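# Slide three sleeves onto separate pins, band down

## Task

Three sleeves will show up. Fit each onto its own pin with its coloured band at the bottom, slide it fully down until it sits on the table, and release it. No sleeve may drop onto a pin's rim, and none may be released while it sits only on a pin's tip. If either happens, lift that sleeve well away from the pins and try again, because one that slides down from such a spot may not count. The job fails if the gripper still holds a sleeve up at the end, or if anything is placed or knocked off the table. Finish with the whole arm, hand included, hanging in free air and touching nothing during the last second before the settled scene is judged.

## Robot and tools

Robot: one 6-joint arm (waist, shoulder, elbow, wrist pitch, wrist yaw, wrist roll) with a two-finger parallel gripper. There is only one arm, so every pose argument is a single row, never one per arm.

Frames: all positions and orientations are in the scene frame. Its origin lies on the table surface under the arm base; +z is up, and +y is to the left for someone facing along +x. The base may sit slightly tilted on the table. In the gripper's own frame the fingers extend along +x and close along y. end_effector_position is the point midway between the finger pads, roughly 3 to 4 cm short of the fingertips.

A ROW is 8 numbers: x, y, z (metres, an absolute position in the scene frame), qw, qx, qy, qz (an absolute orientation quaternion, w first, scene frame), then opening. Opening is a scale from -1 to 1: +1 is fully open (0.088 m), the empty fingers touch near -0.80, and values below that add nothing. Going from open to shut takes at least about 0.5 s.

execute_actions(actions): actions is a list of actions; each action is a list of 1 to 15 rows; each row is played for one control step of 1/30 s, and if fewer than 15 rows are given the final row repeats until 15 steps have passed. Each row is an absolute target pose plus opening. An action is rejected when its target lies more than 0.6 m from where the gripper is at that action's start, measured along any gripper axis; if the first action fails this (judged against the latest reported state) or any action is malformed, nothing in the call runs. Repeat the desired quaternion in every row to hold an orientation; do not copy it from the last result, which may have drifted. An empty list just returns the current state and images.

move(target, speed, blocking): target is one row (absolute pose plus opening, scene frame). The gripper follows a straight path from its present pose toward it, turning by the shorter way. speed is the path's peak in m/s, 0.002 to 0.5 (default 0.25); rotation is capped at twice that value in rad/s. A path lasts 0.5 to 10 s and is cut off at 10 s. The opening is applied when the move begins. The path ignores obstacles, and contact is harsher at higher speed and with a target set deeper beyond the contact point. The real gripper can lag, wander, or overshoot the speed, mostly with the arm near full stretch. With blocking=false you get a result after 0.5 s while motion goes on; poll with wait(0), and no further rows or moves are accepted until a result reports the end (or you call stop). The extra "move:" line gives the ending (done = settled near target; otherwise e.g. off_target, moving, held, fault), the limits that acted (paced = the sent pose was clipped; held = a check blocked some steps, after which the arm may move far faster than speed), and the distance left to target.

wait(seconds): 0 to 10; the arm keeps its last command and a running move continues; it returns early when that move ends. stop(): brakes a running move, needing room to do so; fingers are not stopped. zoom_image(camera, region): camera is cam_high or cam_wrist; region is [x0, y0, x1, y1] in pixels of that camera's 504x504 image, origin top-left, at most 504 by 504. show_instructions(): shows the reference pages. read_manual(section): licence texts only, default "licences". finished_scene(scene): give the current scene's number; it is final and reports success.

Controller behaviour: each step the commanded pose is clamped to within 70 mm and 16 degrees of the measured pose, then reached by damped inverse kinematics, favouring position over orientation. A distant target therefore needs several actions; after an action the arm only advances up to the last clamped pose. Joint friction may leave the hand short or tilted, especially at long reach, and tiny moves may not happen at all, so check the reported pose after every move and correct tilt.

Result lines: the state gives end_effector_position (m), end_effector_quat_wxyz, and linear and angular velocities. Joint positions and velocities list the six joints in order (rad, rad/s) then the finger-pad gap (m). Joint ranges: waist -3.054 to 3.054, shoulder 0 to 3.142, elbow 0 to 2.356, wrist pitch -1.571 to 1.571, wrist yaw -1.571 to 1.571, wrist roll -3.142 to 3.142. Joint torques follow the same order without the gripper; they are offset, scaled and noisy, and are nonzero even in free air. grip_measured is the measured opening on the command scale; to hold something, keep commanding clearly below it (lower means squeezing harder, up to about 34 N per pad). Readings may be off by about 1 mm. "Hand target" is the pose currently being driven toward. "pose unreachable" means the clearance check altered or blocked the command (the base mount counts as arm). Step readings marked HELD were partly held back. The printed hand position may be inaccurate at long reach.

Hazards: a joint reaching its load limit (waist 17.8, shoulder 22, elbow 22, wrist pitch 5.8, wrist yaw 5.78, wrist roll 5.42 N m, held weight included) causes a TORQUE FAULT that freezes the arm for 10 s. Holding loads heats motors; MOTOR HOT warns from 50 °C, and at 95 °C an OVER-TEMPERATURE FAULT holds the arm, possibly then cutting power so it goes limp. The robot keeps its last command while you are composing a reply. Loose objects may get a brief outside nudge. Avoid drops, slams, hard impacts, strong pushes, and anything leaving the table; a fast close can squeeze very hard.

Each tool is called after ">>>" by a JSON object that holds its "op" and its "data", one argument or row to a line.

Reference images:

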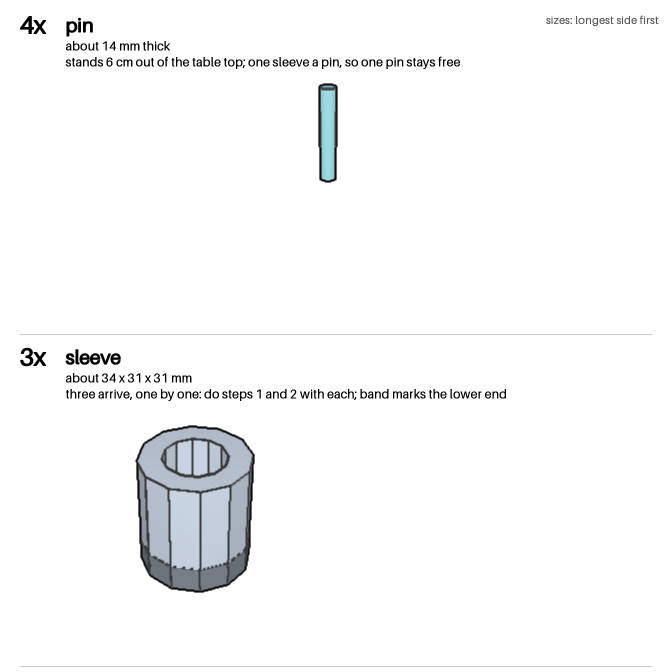

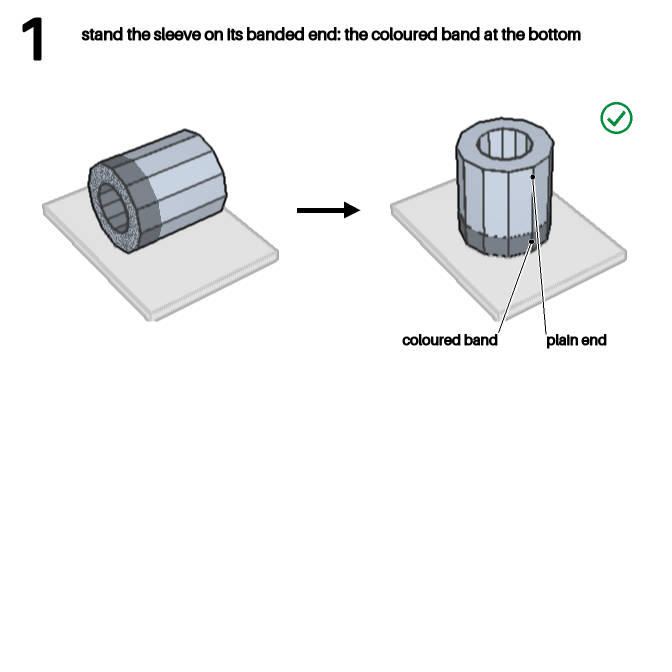

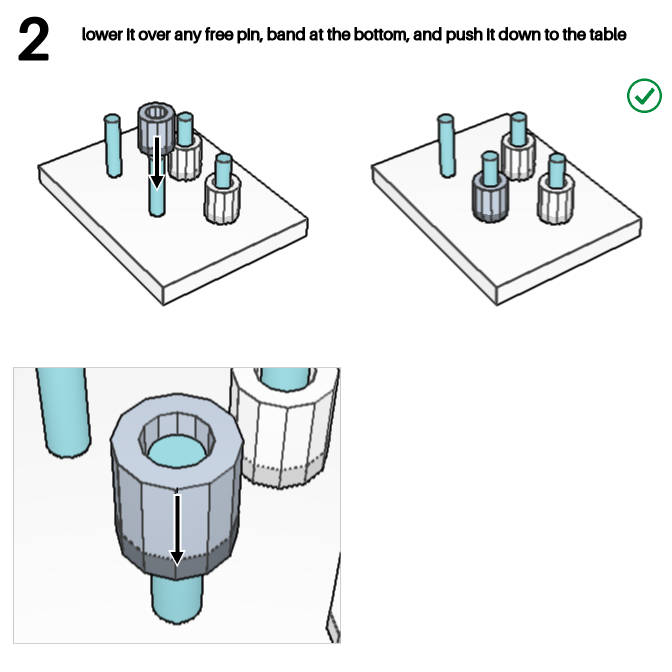

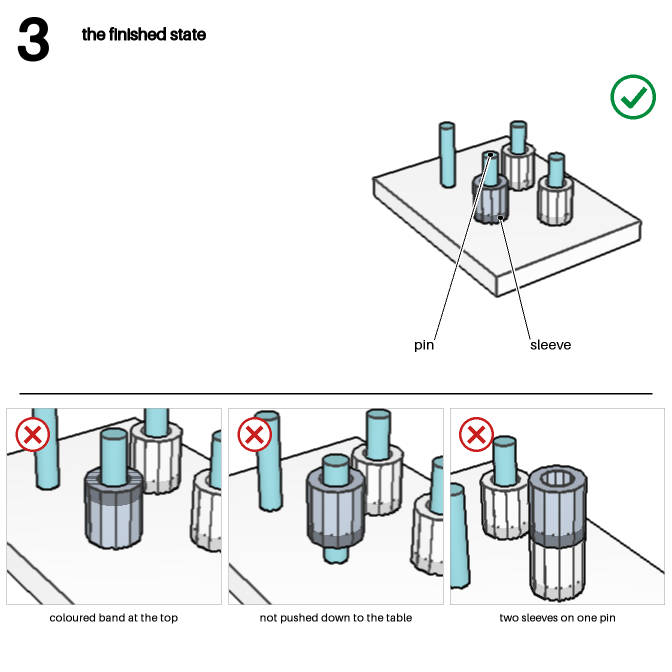

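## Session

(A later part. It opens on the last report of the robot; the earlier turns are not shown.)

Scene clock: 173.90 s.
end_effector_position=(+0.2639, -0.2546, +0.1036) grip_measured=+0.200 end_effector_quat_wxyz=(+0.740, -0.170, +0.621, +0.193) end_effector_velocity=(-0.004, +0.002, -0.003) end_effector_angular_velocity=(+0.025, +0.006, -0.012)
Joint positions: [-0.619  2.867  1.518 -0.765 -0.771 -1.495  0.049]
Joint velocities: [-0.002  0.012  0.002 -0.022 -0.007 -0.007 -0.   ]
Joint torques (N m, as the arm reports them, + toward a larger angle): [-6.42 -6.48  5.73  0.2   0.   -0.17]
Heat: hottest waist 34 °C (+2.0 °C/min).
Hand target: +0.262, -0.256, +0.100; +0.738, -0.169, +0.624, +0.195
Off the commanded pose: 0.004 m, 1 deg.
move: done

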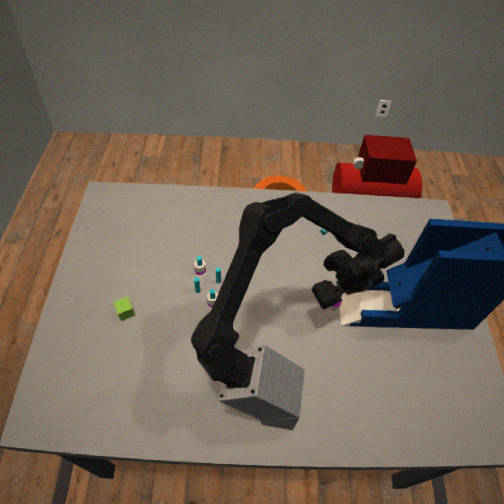

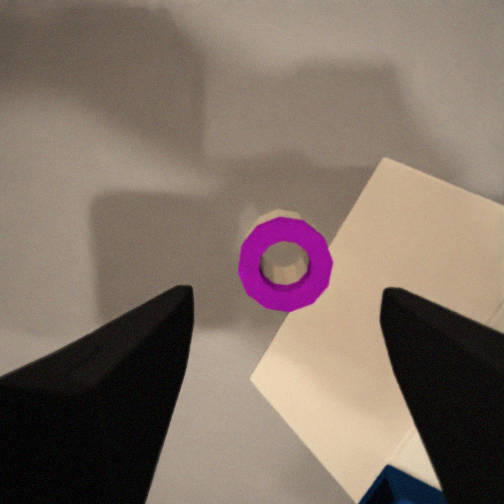

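>>> {"op": "move", "data": {
  "target": [0.265,-0.256,0.08,0.646,-0.345,0.542,0.411,0.2]
}}

>>> {"op": "move", "data": {
  "target": [0.265,-0.253,0.041,0.646,-0.345,0.542,0.411,0.2],
  "speed": 0.08
}}

>>> {"op": "move", "data": {
  "target": [0.265,-0.253,0.041,0.646,-0.345,0.542,0.411,-0.45]
}}

>>> {"op": "move", "data": {
  "target": [0.2,-0.14,0.075,0.28,-0.54,0.77,0.196,-0.45]
}}

>>> {"op": "move", "data": {
  "target": [0.2,-0.14,0.039,0.28,-0.54,0.77,0.196,-0.45],
  "speed": 0.04
}}

>>> {"op": "move", "data": {
  "target": [0.2,-0.14,0.04,0.28,-0.54,0.77,0.196,0.1]
}}

Scene clock: 181.40 s.
end_effector_position=(+0.2660, -0.2552, +0.0837) grip_measured=+0.200 end_effector_quat_wxyz=(+0.648, -0.346, +0.542, +0.408) end_effector_velocity=(-0.002, -0.000, +0.002) end_effector_angular_velocity=(-0.006, +0.019, +0.015)
Joint positions: [-0.578  2.981  1.665 -0.911 -0.776 -2.15   0.049]
Joint velocities: [-0.002 -0.002  0.007 -0.022  0.022 -0.022 -0.   ]
Joint torques (N m, as the arm reports them, + toward a larger angle): [-6.43 -6.64  5.44 -0.01 -0.1  -0.16]
Heat: hottest waist 35 °C (+3.0 °C/min).
Hand target: +0.265, -0.256, +0.080; +0.647, -0.345, +0.542, +0.411
Off the commanded pose: 0.004 m, 0 deg.
move: done

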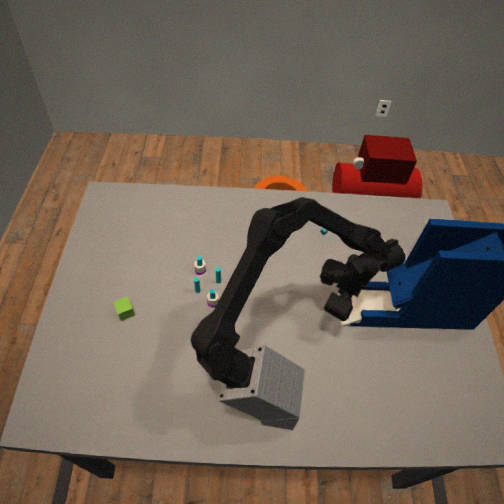

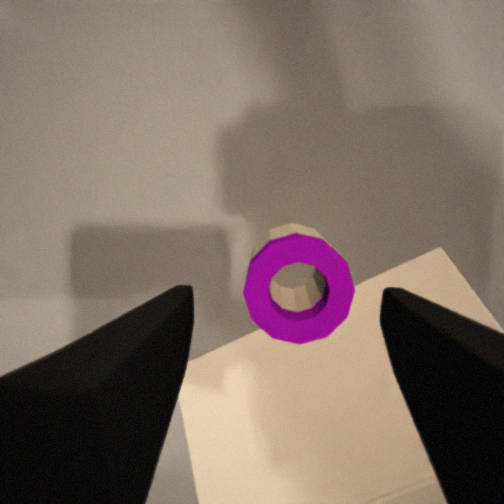

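Scene clock: 182.27 s.
end_effector_position=(+0.2698, -0.2548, +0.0467) grip_measured=+0.200 end_effector_quat_wxyz=(+0.644, -0.355, +0.540, +0.410) end_effector_velocity=(+0.001, -0.000, +0.001) end_effector_angular_velocity=(-0.001, -0.012, +0.010)
Joint positions: [-0.506  3.029  1.633 -0.763 -0.813 -2.079  0.049]
Joint velocities: [-0.002 -0.002 -0.002  0.007 -0.007 -0.007 -0.   ]
Joint torques (N m, as the arm reports them, + toward a larger angle): [-6.58 -6.49  2.93  0.32 -0.34  0.18]
Heat: hottest waist 35 °C (+3.0 °C/min).
Hand target: +0.265, -0.253, +0.041; +0.646, -0.345, +0.542, +0.411
Off the commanded pose: 0.008 m, 1 deg.
move: done

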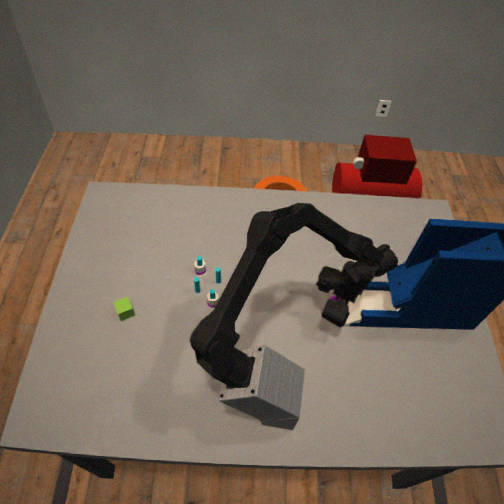

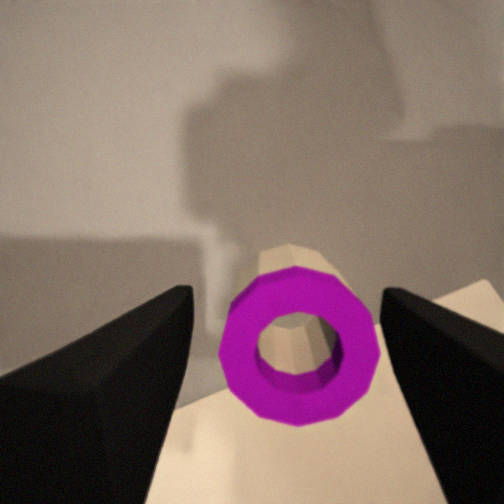

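Scene clock: 182.97 s.
end_effector_position=(+0.2700, -0.2550, +0.0466) grip_measured=-0.170 end_effector_quat_wxyz=(+0.644, -0.355, +0.540, +0.410) end_effector_velocity=(+0.001, -0.002, +0.002) end_effector_angular_velocity=(-0.013, -0.003, +0.013)
Joint positions: [-0.506  3.029  1.633 -0.762 -0.813 -2.078  0.031]
Joint velocities: [-0.002 -0.007 -0.002  0.007  0.007 -0.007 -0.   ]
Joint torques (N m, as the arm reports them, + toward a larger angle): [-6.58 -6.71  2.86  0.32 -0.28  0.16]
Heat: hottest waist 35 °C (+3.0 °C/min).
Hand target: +0.265, -0.253, +0.041; +0.646, -0.345, +0.542, +0.411
Off the commanded pose: 0.008 m, 1 deg.
move: done

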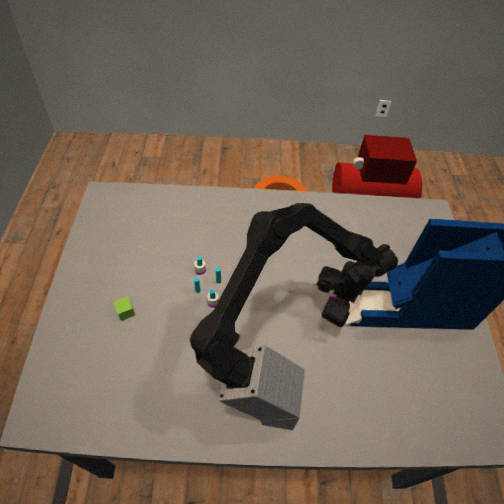

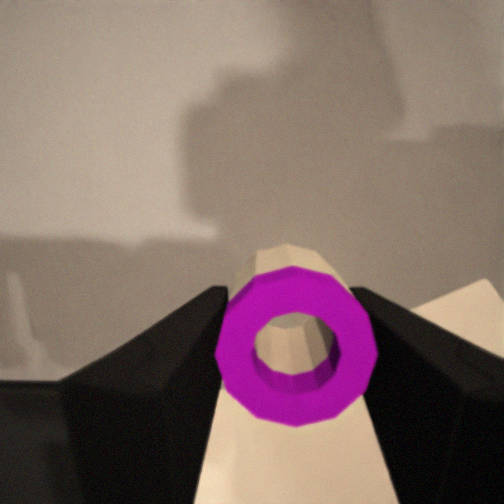

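Scene clock: 185.50 s.
end_effector_position=(+0.2017, -0.1404, +0.0737) grip_measured=-0.171 end_effector_quat_wxyz=(+0.284, -0.538, +0.768, +0.201) end_effector_velocity=(-0.002, +0.000, +0.001) end_effector_angular_velocity=(-0.004, +0.014, +0.002)
Joint positions: [ 0.047  2.238  0.71  -0.201  0.045 -1.433  0.031]
Joint velocities: [ 0.002 -0.002 -0.002 -0.007  0.007 -0.007 -0.   ]
Joint torques (N m, as the arm reports them, + toward a larger angle): [-5.2  -4.77  0.76 -0.14  0.7   0.16]
Heat: hottest waist 35 °C (+2.0 °C/min).
Hand target: +0.201, -0.139, +0.074; +0.282, -0.539, +0.769, +0.199
Off the commanded pose: 0.002 m, 1 deg.
move: done

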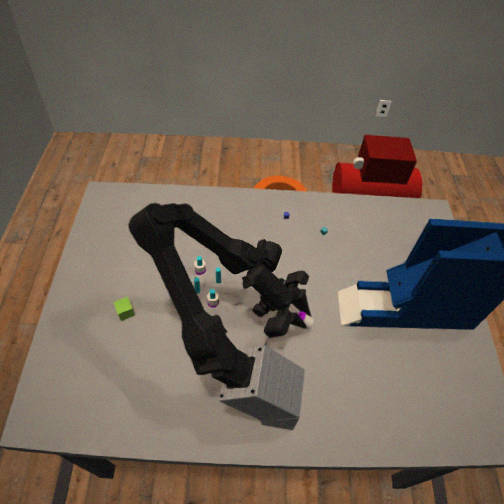

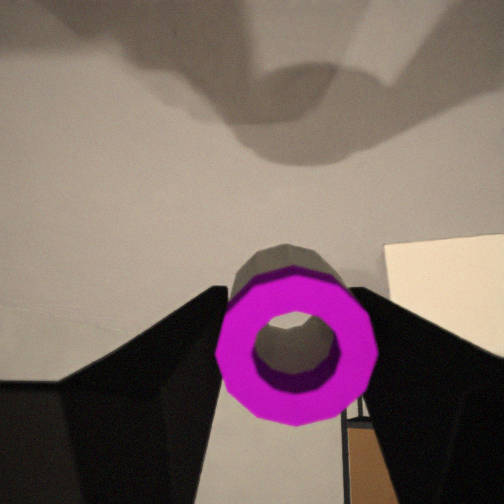

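Scene clock: 186.67 s.
end_effector_position=(+0.2003, -0.1397, +0.0412) grip_measured=-0.171 end_effector_quat_wxyz=(+0.279, -0.541, +0.769, +0.195) end_effector_velocity=(+0.004, -0.000, -0.001) end_effector_angular_velocity=(+0.005, -0.017, +0.001)
Joint positions: [ 0.155  2.337  0.727 -0.121  0.043 -1.325  0.031]
Joint velocities: [-0.002  0.002  0.007  0.007 -0.007  0.007 -0.   ]
Joint torques (N m, as the arm reports them, + toward a larger angle): [-5.37 -3.06  0.63  0.05  0.37  0.16]
Heat: hottest waist 35 °C (+2.0 °C/min).
Hand target: +0.200, -0.140, +0.039; +0.280, -0.540, +0.769, +0.196
Off the commanded pose: 0.002 m, 0 deg.
move: done

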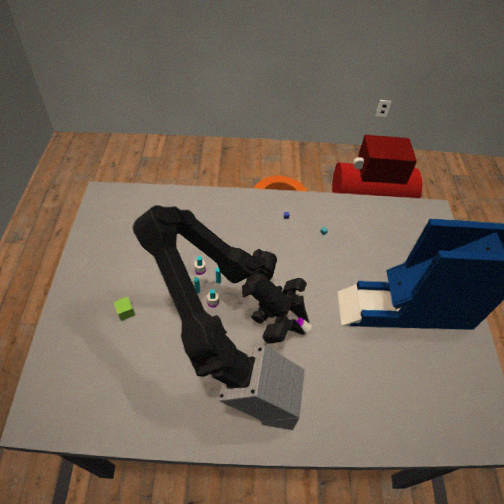

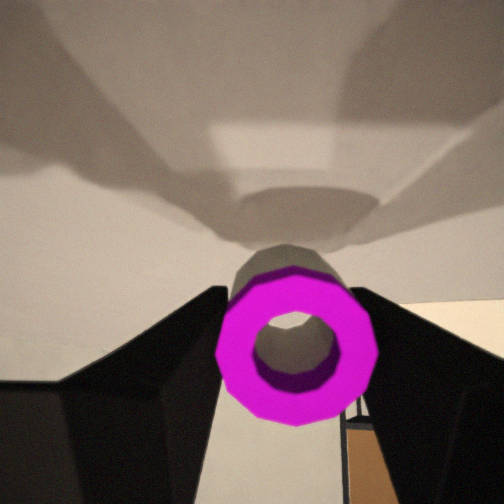

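Scene clock: 187.37 s.
end_effector_position=(+0.2002, -0.1397, +0.0411) grip_measured=+0.099 end_effector_quat_wxyz=(+0.279, -0.541, +0.769, +0.196) end_effector_velocity=(-0.003, +0.000, -0.000) end_effector_angular_velocity=(+0.009, +0.011, -0.007)
Joint positions: [ 0.155  2.338  0.727 -0.121  0.043 -1.325  0.044]
Joint velocities: [-0.002  0.002 -0.002 -0.007 -0.007 -0.007  0.   ]
Joint torques (N m, as the arm reports them, + toward a larger angle): [-5.58 -3.42  0.47 -0.06  0.4   0.07]
Heat: hottest waist 35 °C (+2.0 °C/min).
Hand target: +0.200, -0.140, +0.040; +0.280, -0.540, +0.770, +0.196
Off the commanded pose: 0.001 m, 0 deg.
move: done

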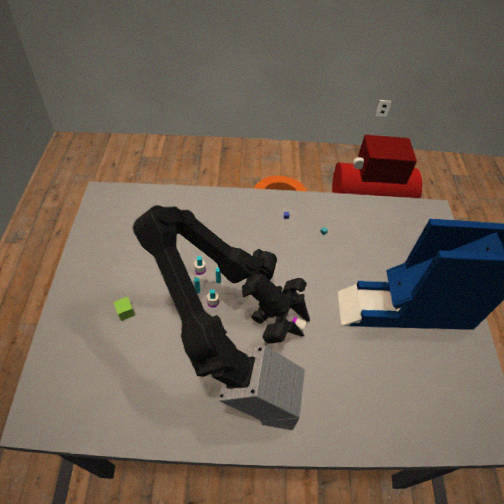

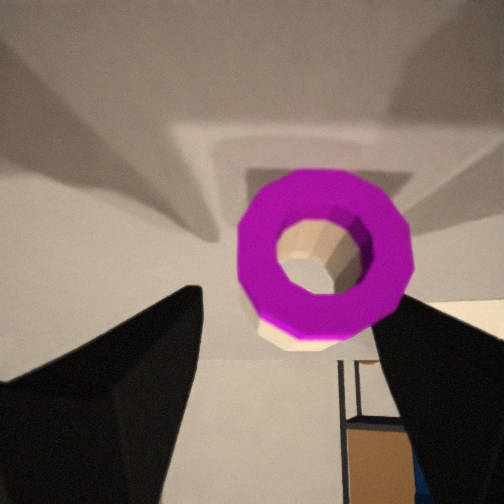

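>>> {"op": "move", "data": {
  "target": [0.196,-0.161,0.041,0.663,-0.338,0.482,0.464,0.2]
}}

>>> {"op": "move", "data": {
  "target": [0.196,-0.161,0.041,0.663,-0.338,0.482,0.464,-0.45]
}}

>>> {"op": "move", "data": {
  "target": [0.2,-0.14,0.065,0.28,-0.54,0.77,0.196,-0.45]
}}

>>> {"op": "move", "data": {
  "target": [0.2,-0.14,0.038,0.28,-0.54,0.77,0.196,-0.45],
  "speed": 0.04
}}

>>> {"op": "move", "data": {
  "target": [0.2,-0.14,0.039,0.28,-0.54,0.77,0.196,0.2]
}}

>>> {"op": "move", "data": {
  "target": [0.197,-0.151,0.048,0.579,-0.406,0.579,0.406,0.2]
}}

Scene clock: 197.70 s.
end_effector_position=(+0.1951, -0.1610, +0.0424) grip_measured=+0.200 end_effector_quat_wxyz=(+0.659, -0.342, +0.486, +0.461) end_effector_velocity=(-0.000, +0.000, -0.000) end_effector_angular_velocity=(+0.015, -0.003, +0.005)
Joint positions: [-0.523  2.825  1.097 -0.597 -0.896 -2.284  0.049]
Joint velocities: [-0.002  0.012  0.012 -0.022 -0.007 -0.022 -0.   ]
Joint torques (N m, as the arm reports them, + toward a larger angle): [-5.52 -4.86  3.32 -0.23 -0.32 -0.17]
Heat: hottest waist 35 °C (+2.0 °C/min).
Hand target: +0.195, -0.162, +0.041; +0.661, -0.341, +0.483, +0.462
Off the commanded pose: 0.002 m, 1 deg.
move: done

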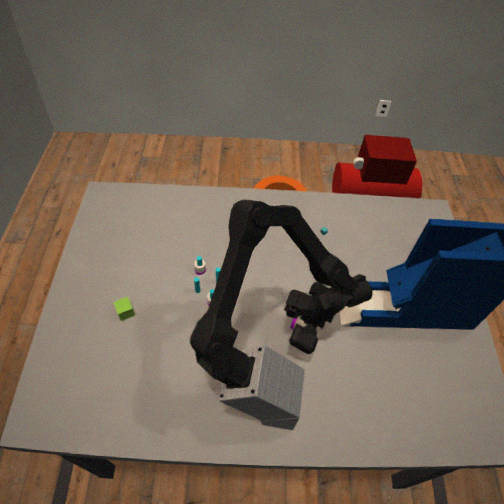

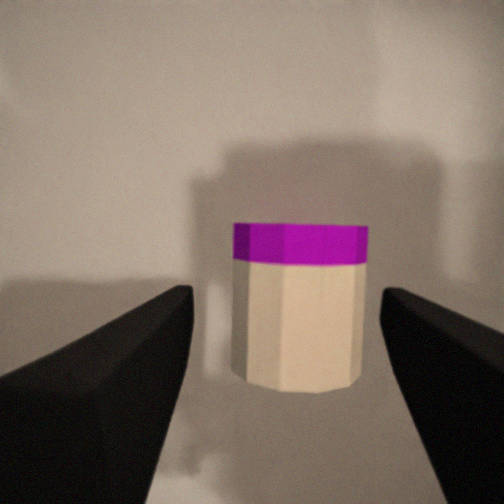

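Scene clock: 198.40 s.
end_effector_position=(+0.1962, -0.1606, +0.0429) grip_measured=-0.188 end_effector_quat_wxyz=(+0.662, -0.339, +0.483, +0.462) end_effector_velocity=(-0.001, -0.000, +0.000) end_effector_angular_velocity=(+0.010, -0.007, -0.007)
Joint positions: [-0.523  2.829  1.105 -0.611 -0.902 -2.289  0.03 ]
Joint velocities: [-0.007  0.007  0.002 -0.007 -0.007 -0.007 -0.   ]
Joint torques (N m, as the arm reports them, + toward a larger angle): [-5.22 -4.93  3.72 -0.24 -0.33 -0.14]
Heat: hottest waist 35 °C (+2.0 °C/min).
Hand target: +0.196, -0.161, +0.041; +0.663, -0.338, +0.482, +0.463
Off the commanded pose: 0.002 m, 0 deg.
move: done

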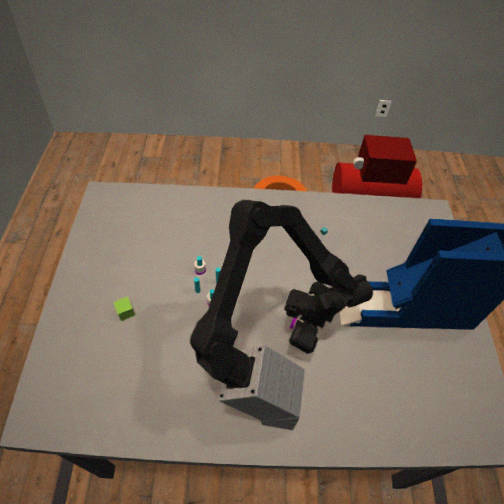

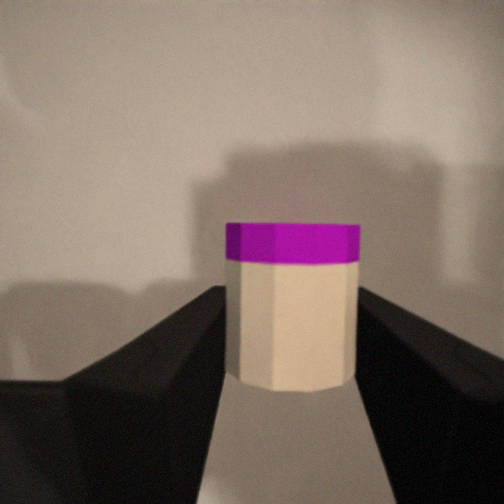

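Scene clock: 201.20 s.
end_effector_position=(+0.1980, -0.1398, +0.0642) grip_measured=-0.188 end_effector_quat_wxyz=(+0.282, -0.535, +0.771, +0.202) end_effector_velocity=(-0.005, +0.000, +0.002) end_effector_angular_velocity=(-0.008, +0.010, -0.021)
Joint positions: [ 0.076  2.267  0.708 -0.181  0.04  -1.405  0.03 ]
Joint velocities: [-0.002 -0.002 -0.002 -0.022  0.007  0.007 -0.   ]
Joint torques (N m, as the arm reports them, + toward a larger angle): [-5.28 -4.68  1.46 -0.19  0.73  0.15]
Heat: hottest waist 35 °C (+2.0 °C/min).
Hand target: +0.201, -0.139, +0.065; +0.281, -0.539, +0.769, +0.199
Off the commanded pose: 0.002 m, 1 deg.
move: done

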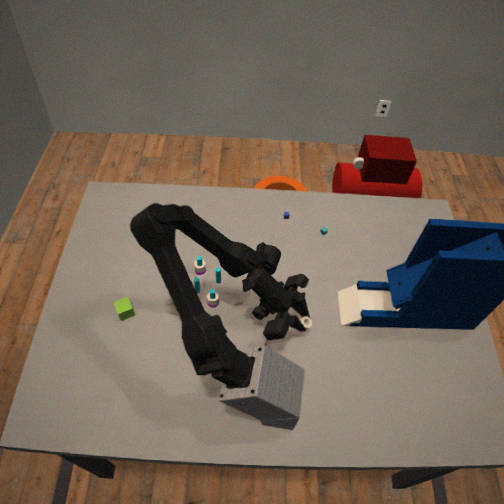

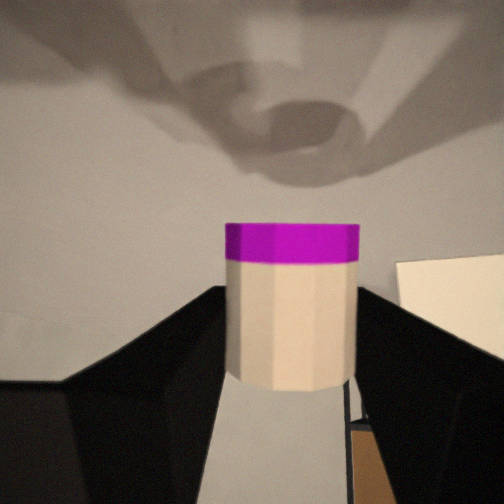

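Scene clock: 202.10 s.
end_effector_position=(+0.1992, -0.1401, +0.0440) grip_measured=-0.188 end_effector_quat_wxyz=(+0.278, -0.540, +0.771, +0.191) end_effector_velocity=(-0.003, +0.001, -0.001) end_effector_angular_velocity=(+0.002, -0.007, -0.022)
Joint positions: [ 0.15   2.331  0.724 -0.128  0.05  -1.323  0.03 ]
Joint velocities: [ 0.002  0.002 -0.002 -0.007 -0.007  0.022 -0.   ]
Joint torques (N m, as the arm reports them, + toward a larger angle): [-4.46 -2.18  1.19  0.72  0.07  0.23]
Heat: hottest waist 34 °C (+1.0 °C/min).
Hand target: +0.200, -0.140, +0.038; +0.280, -0.539, +0.769, +0.196
Off the commanded pose: 0.006 m, 1 deg.
move: done

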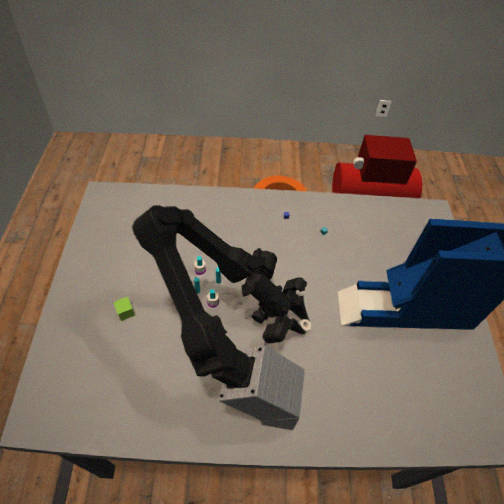

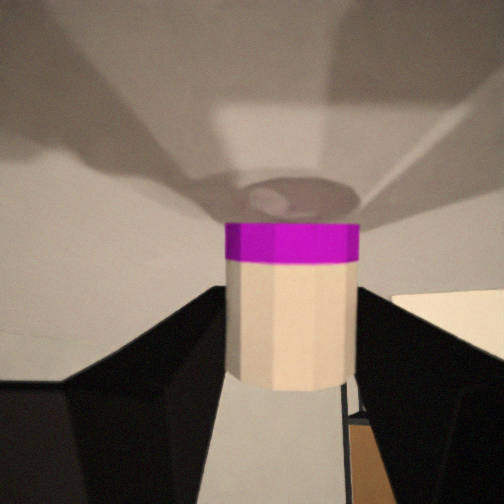

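Scene clock: 202.80 s.
end_effector_position=(+0.2001, -0.1400, +0.0415) grip_measured=+0.199 end_effector_quat_wxyz=(+0.279, -0.541, +0.769, +0.194) end_effector_velocity=(+0.001, +0.000, -0.000) end_effector_angular_velocity=(+0.009, -0.003, +0.007)
Joint positions: [ 0.155  2.338  0.727 -0.121  0.045 -1.323  0.049]
Joint velocities: [-0.002 -0.002 -0.002  0.007 -0.007 -0.007 -0.   ]
Joint torques (N m, as the arm reports them, + toward a larger angle): [-5.38 -3.12  0.63  0.07  0.31  0.1 ]
Heat: hottest waist 34 °C (+1.0 °C/min).
Hand target: +0.200, -0.140, +0.039; +0.280, -0.540, +0.769, +0.196
Off the commanded pose: 0.002 m, 0 deg.
move: done

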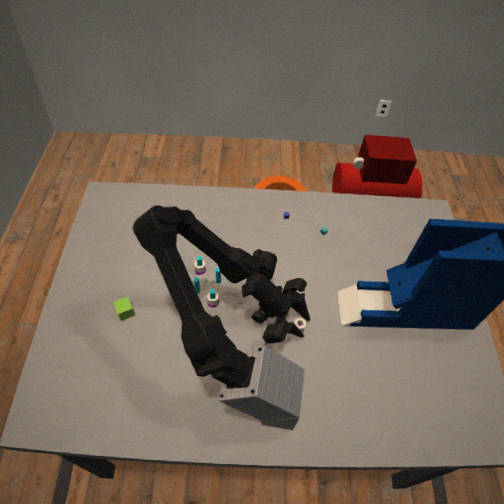

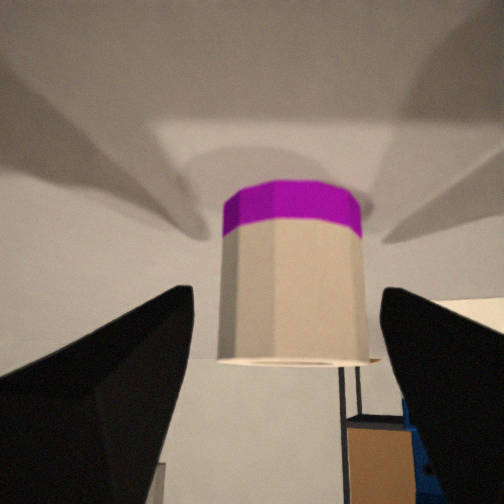

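Scene clock: 205.00 s.
end_effector_position=(+0.1961, -0.1511, +0.0493) grip_measured=+0.200 end_effector_quat_wxyz=(+0.576, -0.410, +0.582, +0.402) end_effector_velocity=(+0.001, +0.002, +0.001) end_effector_angular_velocity=(+0.024, -0.010, +0.006)
Joint positions: [-0.402  2.566  0.855 -0.275 -0.695 -1.968  0.049]
Joint velocities: [-0.007  0.002  0.007 -0.022 -0.022 -0.022 -0.   ]
Joint torques (N m, as the arm reports them, + toward a larger angle): [-5.43 -4.2   3.21  0.14 -0.19 -0.17]
Heat: hottest waist 34 °C (+1.0 °C/min).
Hand target: +0.196, -0.152, +0.048; +0.578, -0.408, +0.580, +0.404
Off the commanded pose: 0.002 m, 1 deg.
move: done

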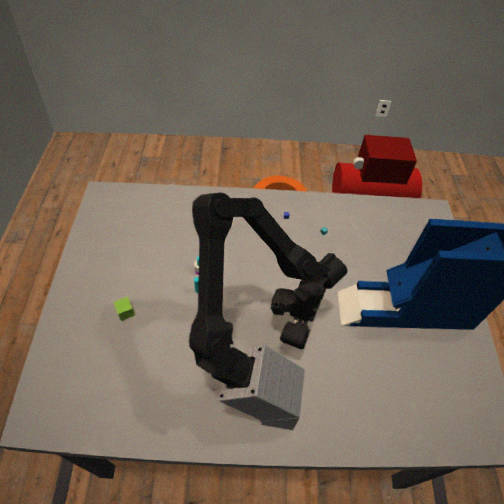

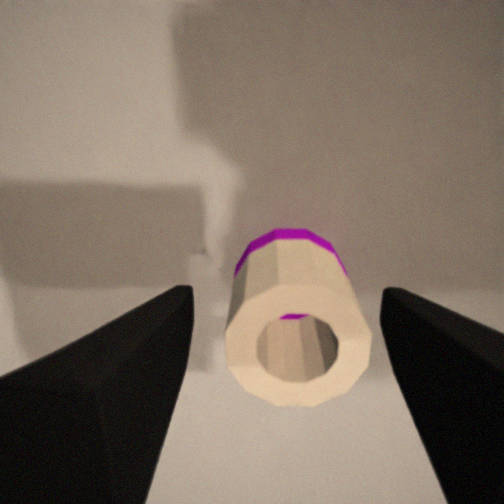

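>>> {"op": "move", "data": {
  "target": [0.197,-0.151,0.048,0.579,-0.406,0.579,0.406,-0.45]
}}

>>> {"op": "move", "data": {
  "target": [0.331,0.05,0.13,0.455,-0.542,0.455,0.542,-0.45],
  "speed": 0.2
}}

>>> {"op": "move", "data": {
  "target": [0.331,0.05,0.109,0.455,-0.542,0.455,0.542,-0.45],
  "speed": 0.04
}}

Scene clock: 209.33 s.
end_effector_position=(+0.1967, -0.1504, +0.0493) grip_measured=-0.189 end_effector_quat_wxyz=(+0.578, -0.407, +0.581, +0.404) end_effector_velocity=(-0.002, +0.004, +0.001) end_effector_angular_velocity=(+0.017, +0.006, -0.009)
Joint positions: [-0.402  2.569  0.86  -0.284 -0.701 -1.97   0.03 ]
Joint velocities: [-0.002 -0.002 -0.002 -0.022 -0.007 -0.007 -0.   ]
Joint torques (N m, as the arm reports them, + toward a larger angle): [-5.22 -4.34  3.45  0.1  -0.17 -0.18]
Heat: hottest waist 34 °C (+1.0 °C/min).
Hand target: +0.197, -0.151, +0.048; +0.579, -0.406, +0.579, +0.406
Off the commanded pose: 0.001 m, 0 deg.
move: done

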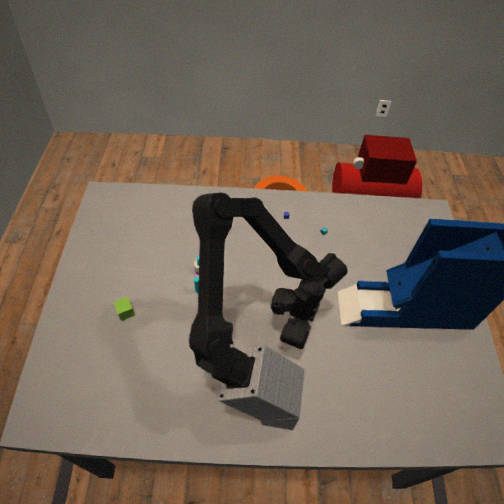

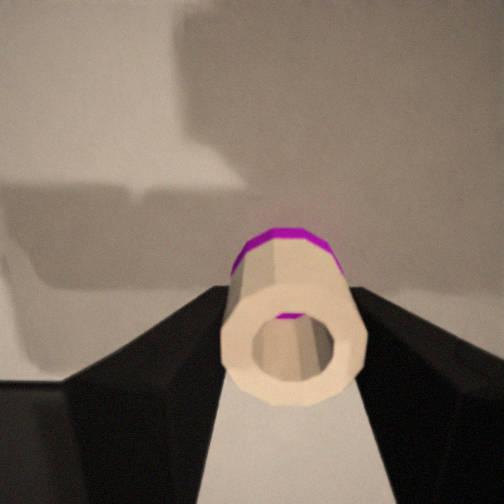

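Scene clock: 211.07 s.
end_effector_position=(+0.3280, +0.0482, +0.1288) grip_measured=-0.189 end_effector_quat_wxyz=(-0.459, +0.538, -0.458, -0.539) end_effector_velocity=(-0.001, +0.004, +0.001) end_effector_angular_velocity=(+0.024, +0.005, +0.008)
Joint positions: [ 0.006  1.927  1.097 -0.788 -0.806 -1.937  0.03 ]
Joint velocities: [-0.002  0.002  0.007 -0.022 -0.022 -0.022 -0.   ]
Joint torques (N m, as the arm reports them, + toward a larger angle): [-6.09 -4.93  4.85  0.09 -0.09 -0.18]
Heat: hottest waist 34 °C (+1.0 °C/min).
Hand target: +0.331, +0.051, +0.130; -0.456, +0.542, -0.453, -0.542
Off the commanded pose: 0.004 m, 1 deg.
move: done

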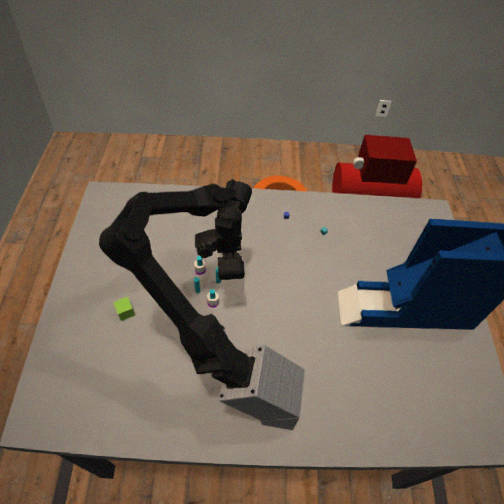

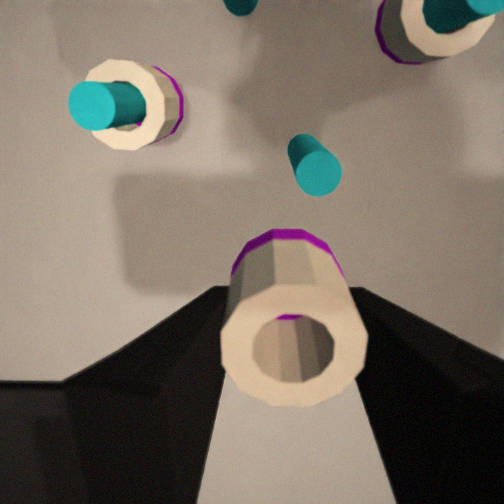

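Scene clock: 211.87 s.
end_effector_position=(+0.3347, +0.0521, +0.1130) grip_measured=-0.189 end_effector_quat_wxyz=(-0.454, +0.548, -0.448, -0.541) end_effector_velocity=(+0.000, +0.003, -0.001) end_effector_angular_velocity=(+0.022, -0.003, +0.011)
Joint positions: [ 0.053  1.94   1.081 -0.691 -0.806 -1.882  0.03 ]
Joint velocities: [ 0.002  0.002 -0.002  0.007 -0.022 -0.007  0.   ]
Joint torques (N m, as the arm reports them, + toward a larger angle): [-6.28 -3.91  2.65  0.46 -0.01  0.12]
Heat: hottest waist 35 °C (+2.0 °C/min).
Hand target: +0.331, +0.050, +0.109; -0.455, +0.542, -0.454, -0.542
Off the commanded pose: 0.006 m, 1 deg.
move: done

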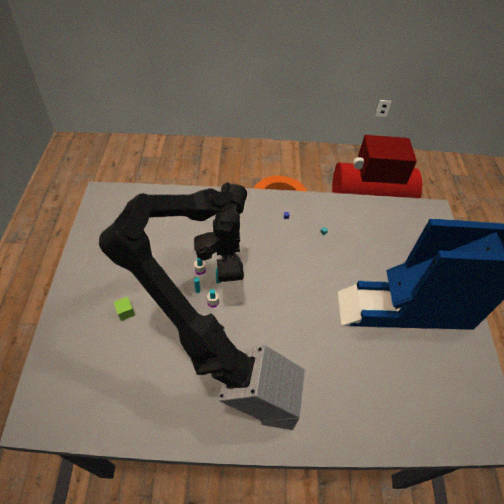

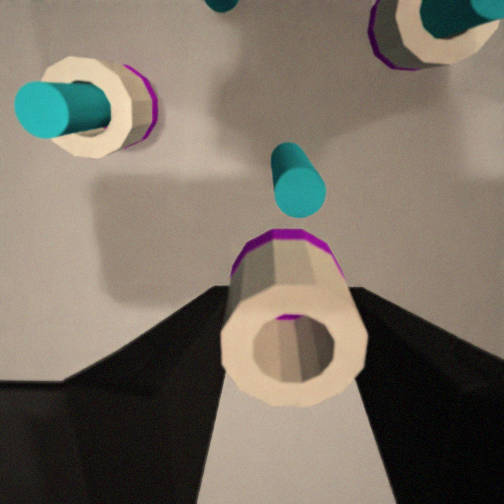

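>>> {"op": "move", "data": {
  "target": [0.33,0.074,0.13,0.455,-0.542,0.455,0.542,-0.45],
  "speed": 0.06
}}

>>> {"op": "move", "data": {
  "target": [0.33,0.074,0.097,0.455,-0.542,0.455,0.542,-0.45],
  "speed": 0.025
}}

Scene clock: 214.93 s.
end_effector_position=(+0.3277, +0.0708, +0.1283) grip_measured=-0.189 end_effector_quat_wxyz=(-0.456, +0.538, -0.457, -0.542) end_effector_velocity=(-0.002, -0.001, +0.001) end_effector_angular_velocity=(-0.007, +0.004, +0.000)
Joint positions: [ 0.057  1.873  1.097 -0.795 -0.806 -1.876  0.03 ]
Joint velocities: [-0.002 -0.002 -0.002 -0.007  0.007 -0.007  0.   ]
Joint torques (N m, as the arm reports them, + toward a larger angle): [-6.   -5.3   4.83  0.14  0.01  0.16]
Heat: hottest waist 35 °C (+1.0 °C/min).
Hand target: +0.330, +0.074, +0.130; -0.455, +0.542, -0.454, -0.542
Off the commanded pose: 0.004 m, 0 deg.
move: done

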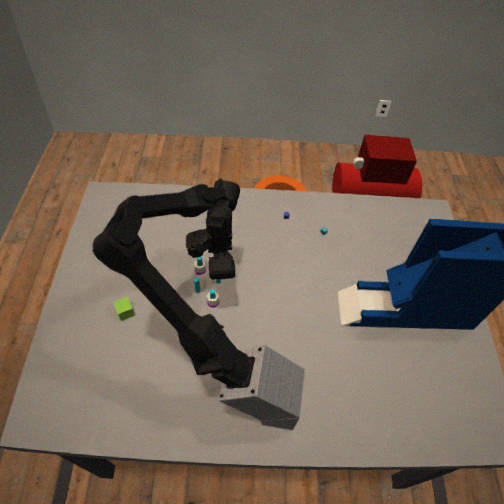

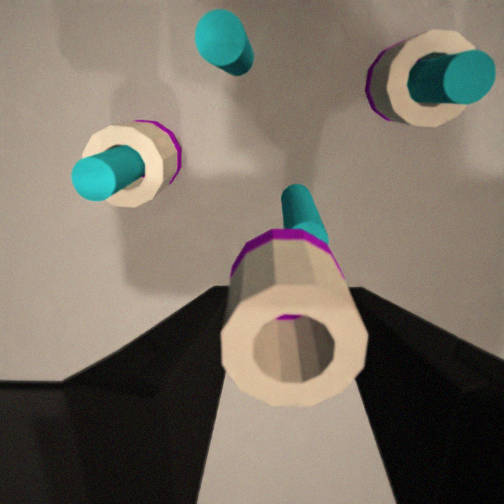

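Scene clock: 216.47 s.
end_effector_position=(+0.3337, +0.0769, +0.1009) grip_measured=-0.189 end_effector_quat_wxyz=(-0.455, +0.547, -0.447, -0.542) end_effector_velocity=(+0.001, -0.002, +0.001) end_effector_angular_velocity=(+0.006, -0.007, +0.004)
Joint positions: [ 0.132  1.893  1.053 -0.629 -0.806 -1.768  0.03 ]
Joint velocities: [-0.007  0.002 -0.002  0.007 -0.007 -0.007  0.   ]
Joint torques (N m, as the arm reports them, + toward a larger angle): [-6.04 -3.97  2.55  0.53  0.11  0.17]
Heat: hottest waist 35 °C (+1.0 °C/min).
Hand target: +0.330, +0.074, +0.097; -0.455, +0.542, -0.454, -0.542
Off the commanded pose: 0.006 m, 1 deg.
move: done

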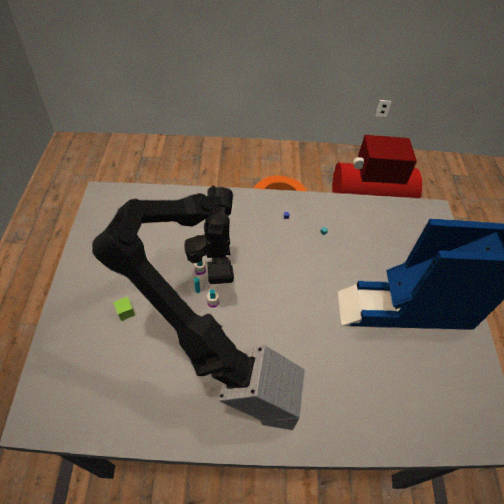

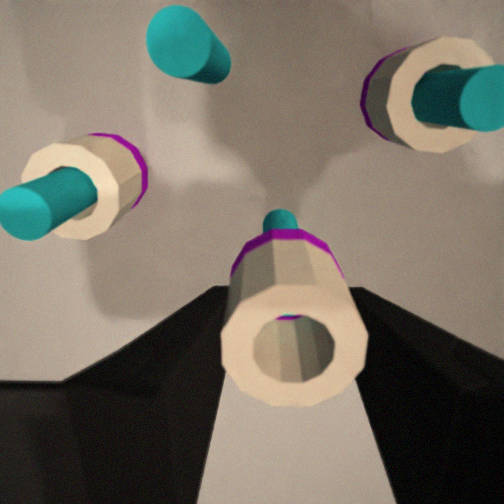

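>>> {"op": "move", "data": {
  "target": [0.33,0.074,0.042,0.455,-0.542,0.455,0.542,-0.45],
  "speed": 0.04
}}

>>> {"op": "move", "data": {
  "target": [0.334,0.076,0.046,0.455,-0.542,0.455,0.542,0.05]
}}

>>> {"op": "move", "data": {
  "target": [0.337,0.078,0.14,0.455,-0.542,0.455,0.542,0.05],
  "speed": 0.15
}}

Scene clock: 220.87 s.
end_effector_position=(+0.3341, +0.0766, +0.0488) grip_measured=-0.189 end_effector_quat_wxyz=(-0.458, +0.545, -0.448, -0.540) end_effector_velocity=(+0.000, -0.003, +0.001) end_effector_angular_velocity=(-0.008, -0.008, -0.011)
Joint positions: [ 0.247  1.979  0.988 -0.358 -0.789 -1.596  0.03 ]
Joint velocities: [-0.007 -0.002 -0.007  0.007  0.007  0.007 -0.   ]
Joint torques (N m, as the arm reports them, + toward a larger angle): [-5.39 -3.51  1.95  1.17  0.13  0.15]
Heat: hottest waist 35 °C (+1.0 °C/min).
Hand target: +0.330, +0.074, +0.042; -0.455, +0.541, -0.454, -0.542
Off the commanded pose: 0.008 m, 1 deg.
move: done

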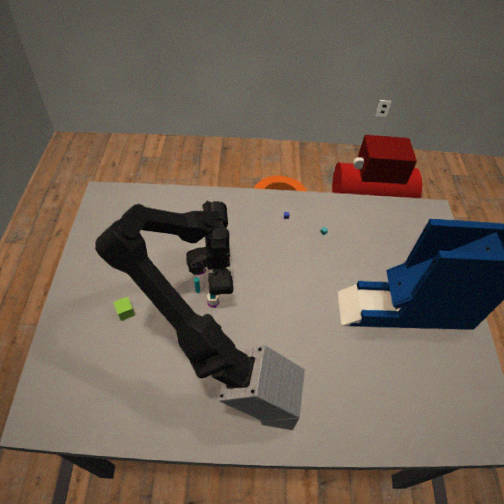

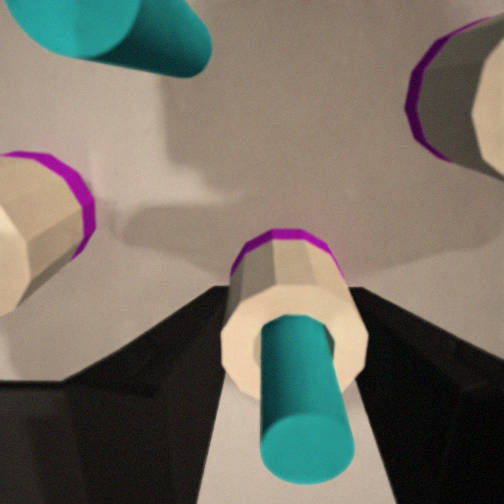

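Scene clock: 221.57 s.
end_effector_position=(+0.3337, +0.0768, +0.0483) grip_measured=+0.049 end_effector_quat_wxyz=(-0.458, +0.542, -0.453, -0.540) end_effector_velocity=(-0.002, -0.001, -0.000) end_effector_angular_velocity=(+0.006, +0.008, +0.012)
Joint positions: [ 0.248  1.983  0.997 -0.374 -0.789 -1.595  0.041]
Joint velocities: [-0.002  0.002 -0.002 -0.007 -0.007 -0.022 -0.   ]
Joint torques (N m, as the arm reports them, + toward a larger angle): [-6.07 -4.43  3.63  0.17  0.12 -0.08]
Heat: hottest waist 35 °C (+1.0 °C/min).
Hand target: +0.334, +0.076, +0.046; -0.455, +0.542, -0.455, -0.542
Off the commanded pose: 0.002 m, 0 deg.
move: done

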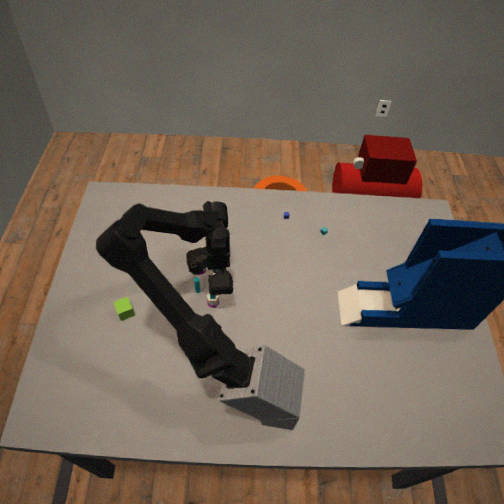

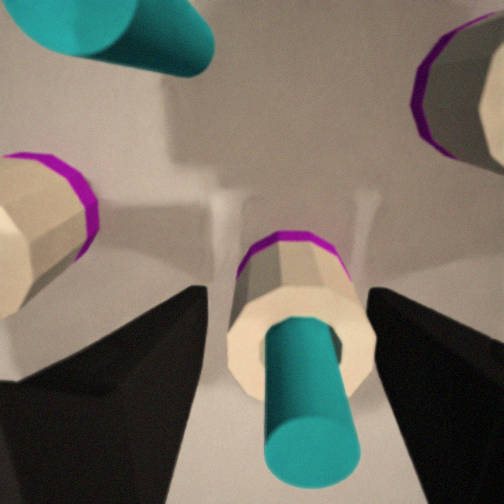

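Scene clock: 222.63 s.
end_effector_position=(+0.3341, +0.0754, +0.1375) grip_measured=+0.050 end_effector_quat_wxyz=(-0.454, +0.538, -0.461, -0.540) end_effector_velocity=(-0.001, +0.002, +0.002) end_effector_angular_velocity=(+0.008, +0.006, +0.011)
Joint positions: [ 0.05   1.874  1.149 -0.856 -0.798 -1.883  0.041]
Joint velocities: [-0.002 -0.002  0.007 -0.022 -0.007 -0.022  0.   ]
Joint torques (N m, as the arm reports them, + toward a larger angle): [-6.74 -5.05  4.96  0.11 -0.15 -0.19]
Heat: hottest waist 35 °C (+1.0 °C/min).
Hand target: +0.337, +0.078, +0.140; -0.454, +0.542, -0.455, -0.541
Off the commanded pose: 0.005 m, 1 deg.
move: done

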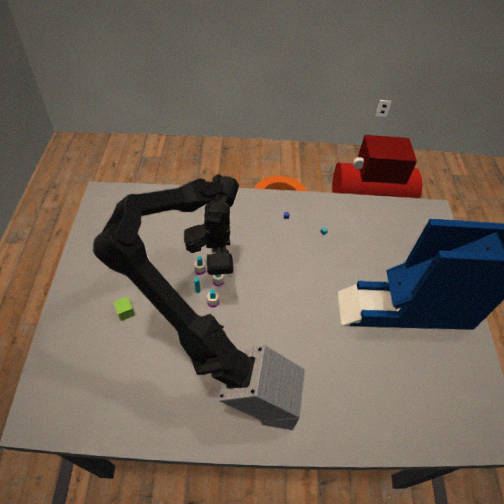

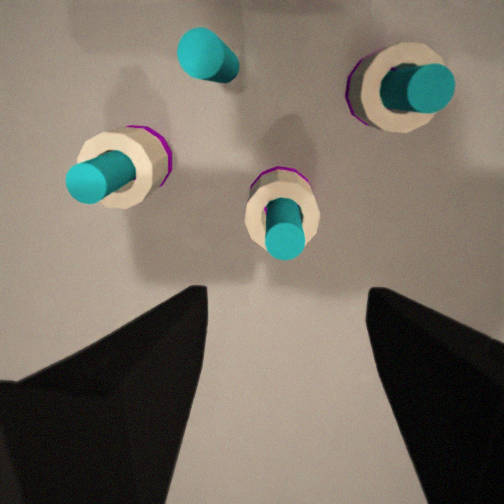

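>>> {"op": "finished_scene", "data": {
  "scene": 1
}}

The scene is finished: the task was done.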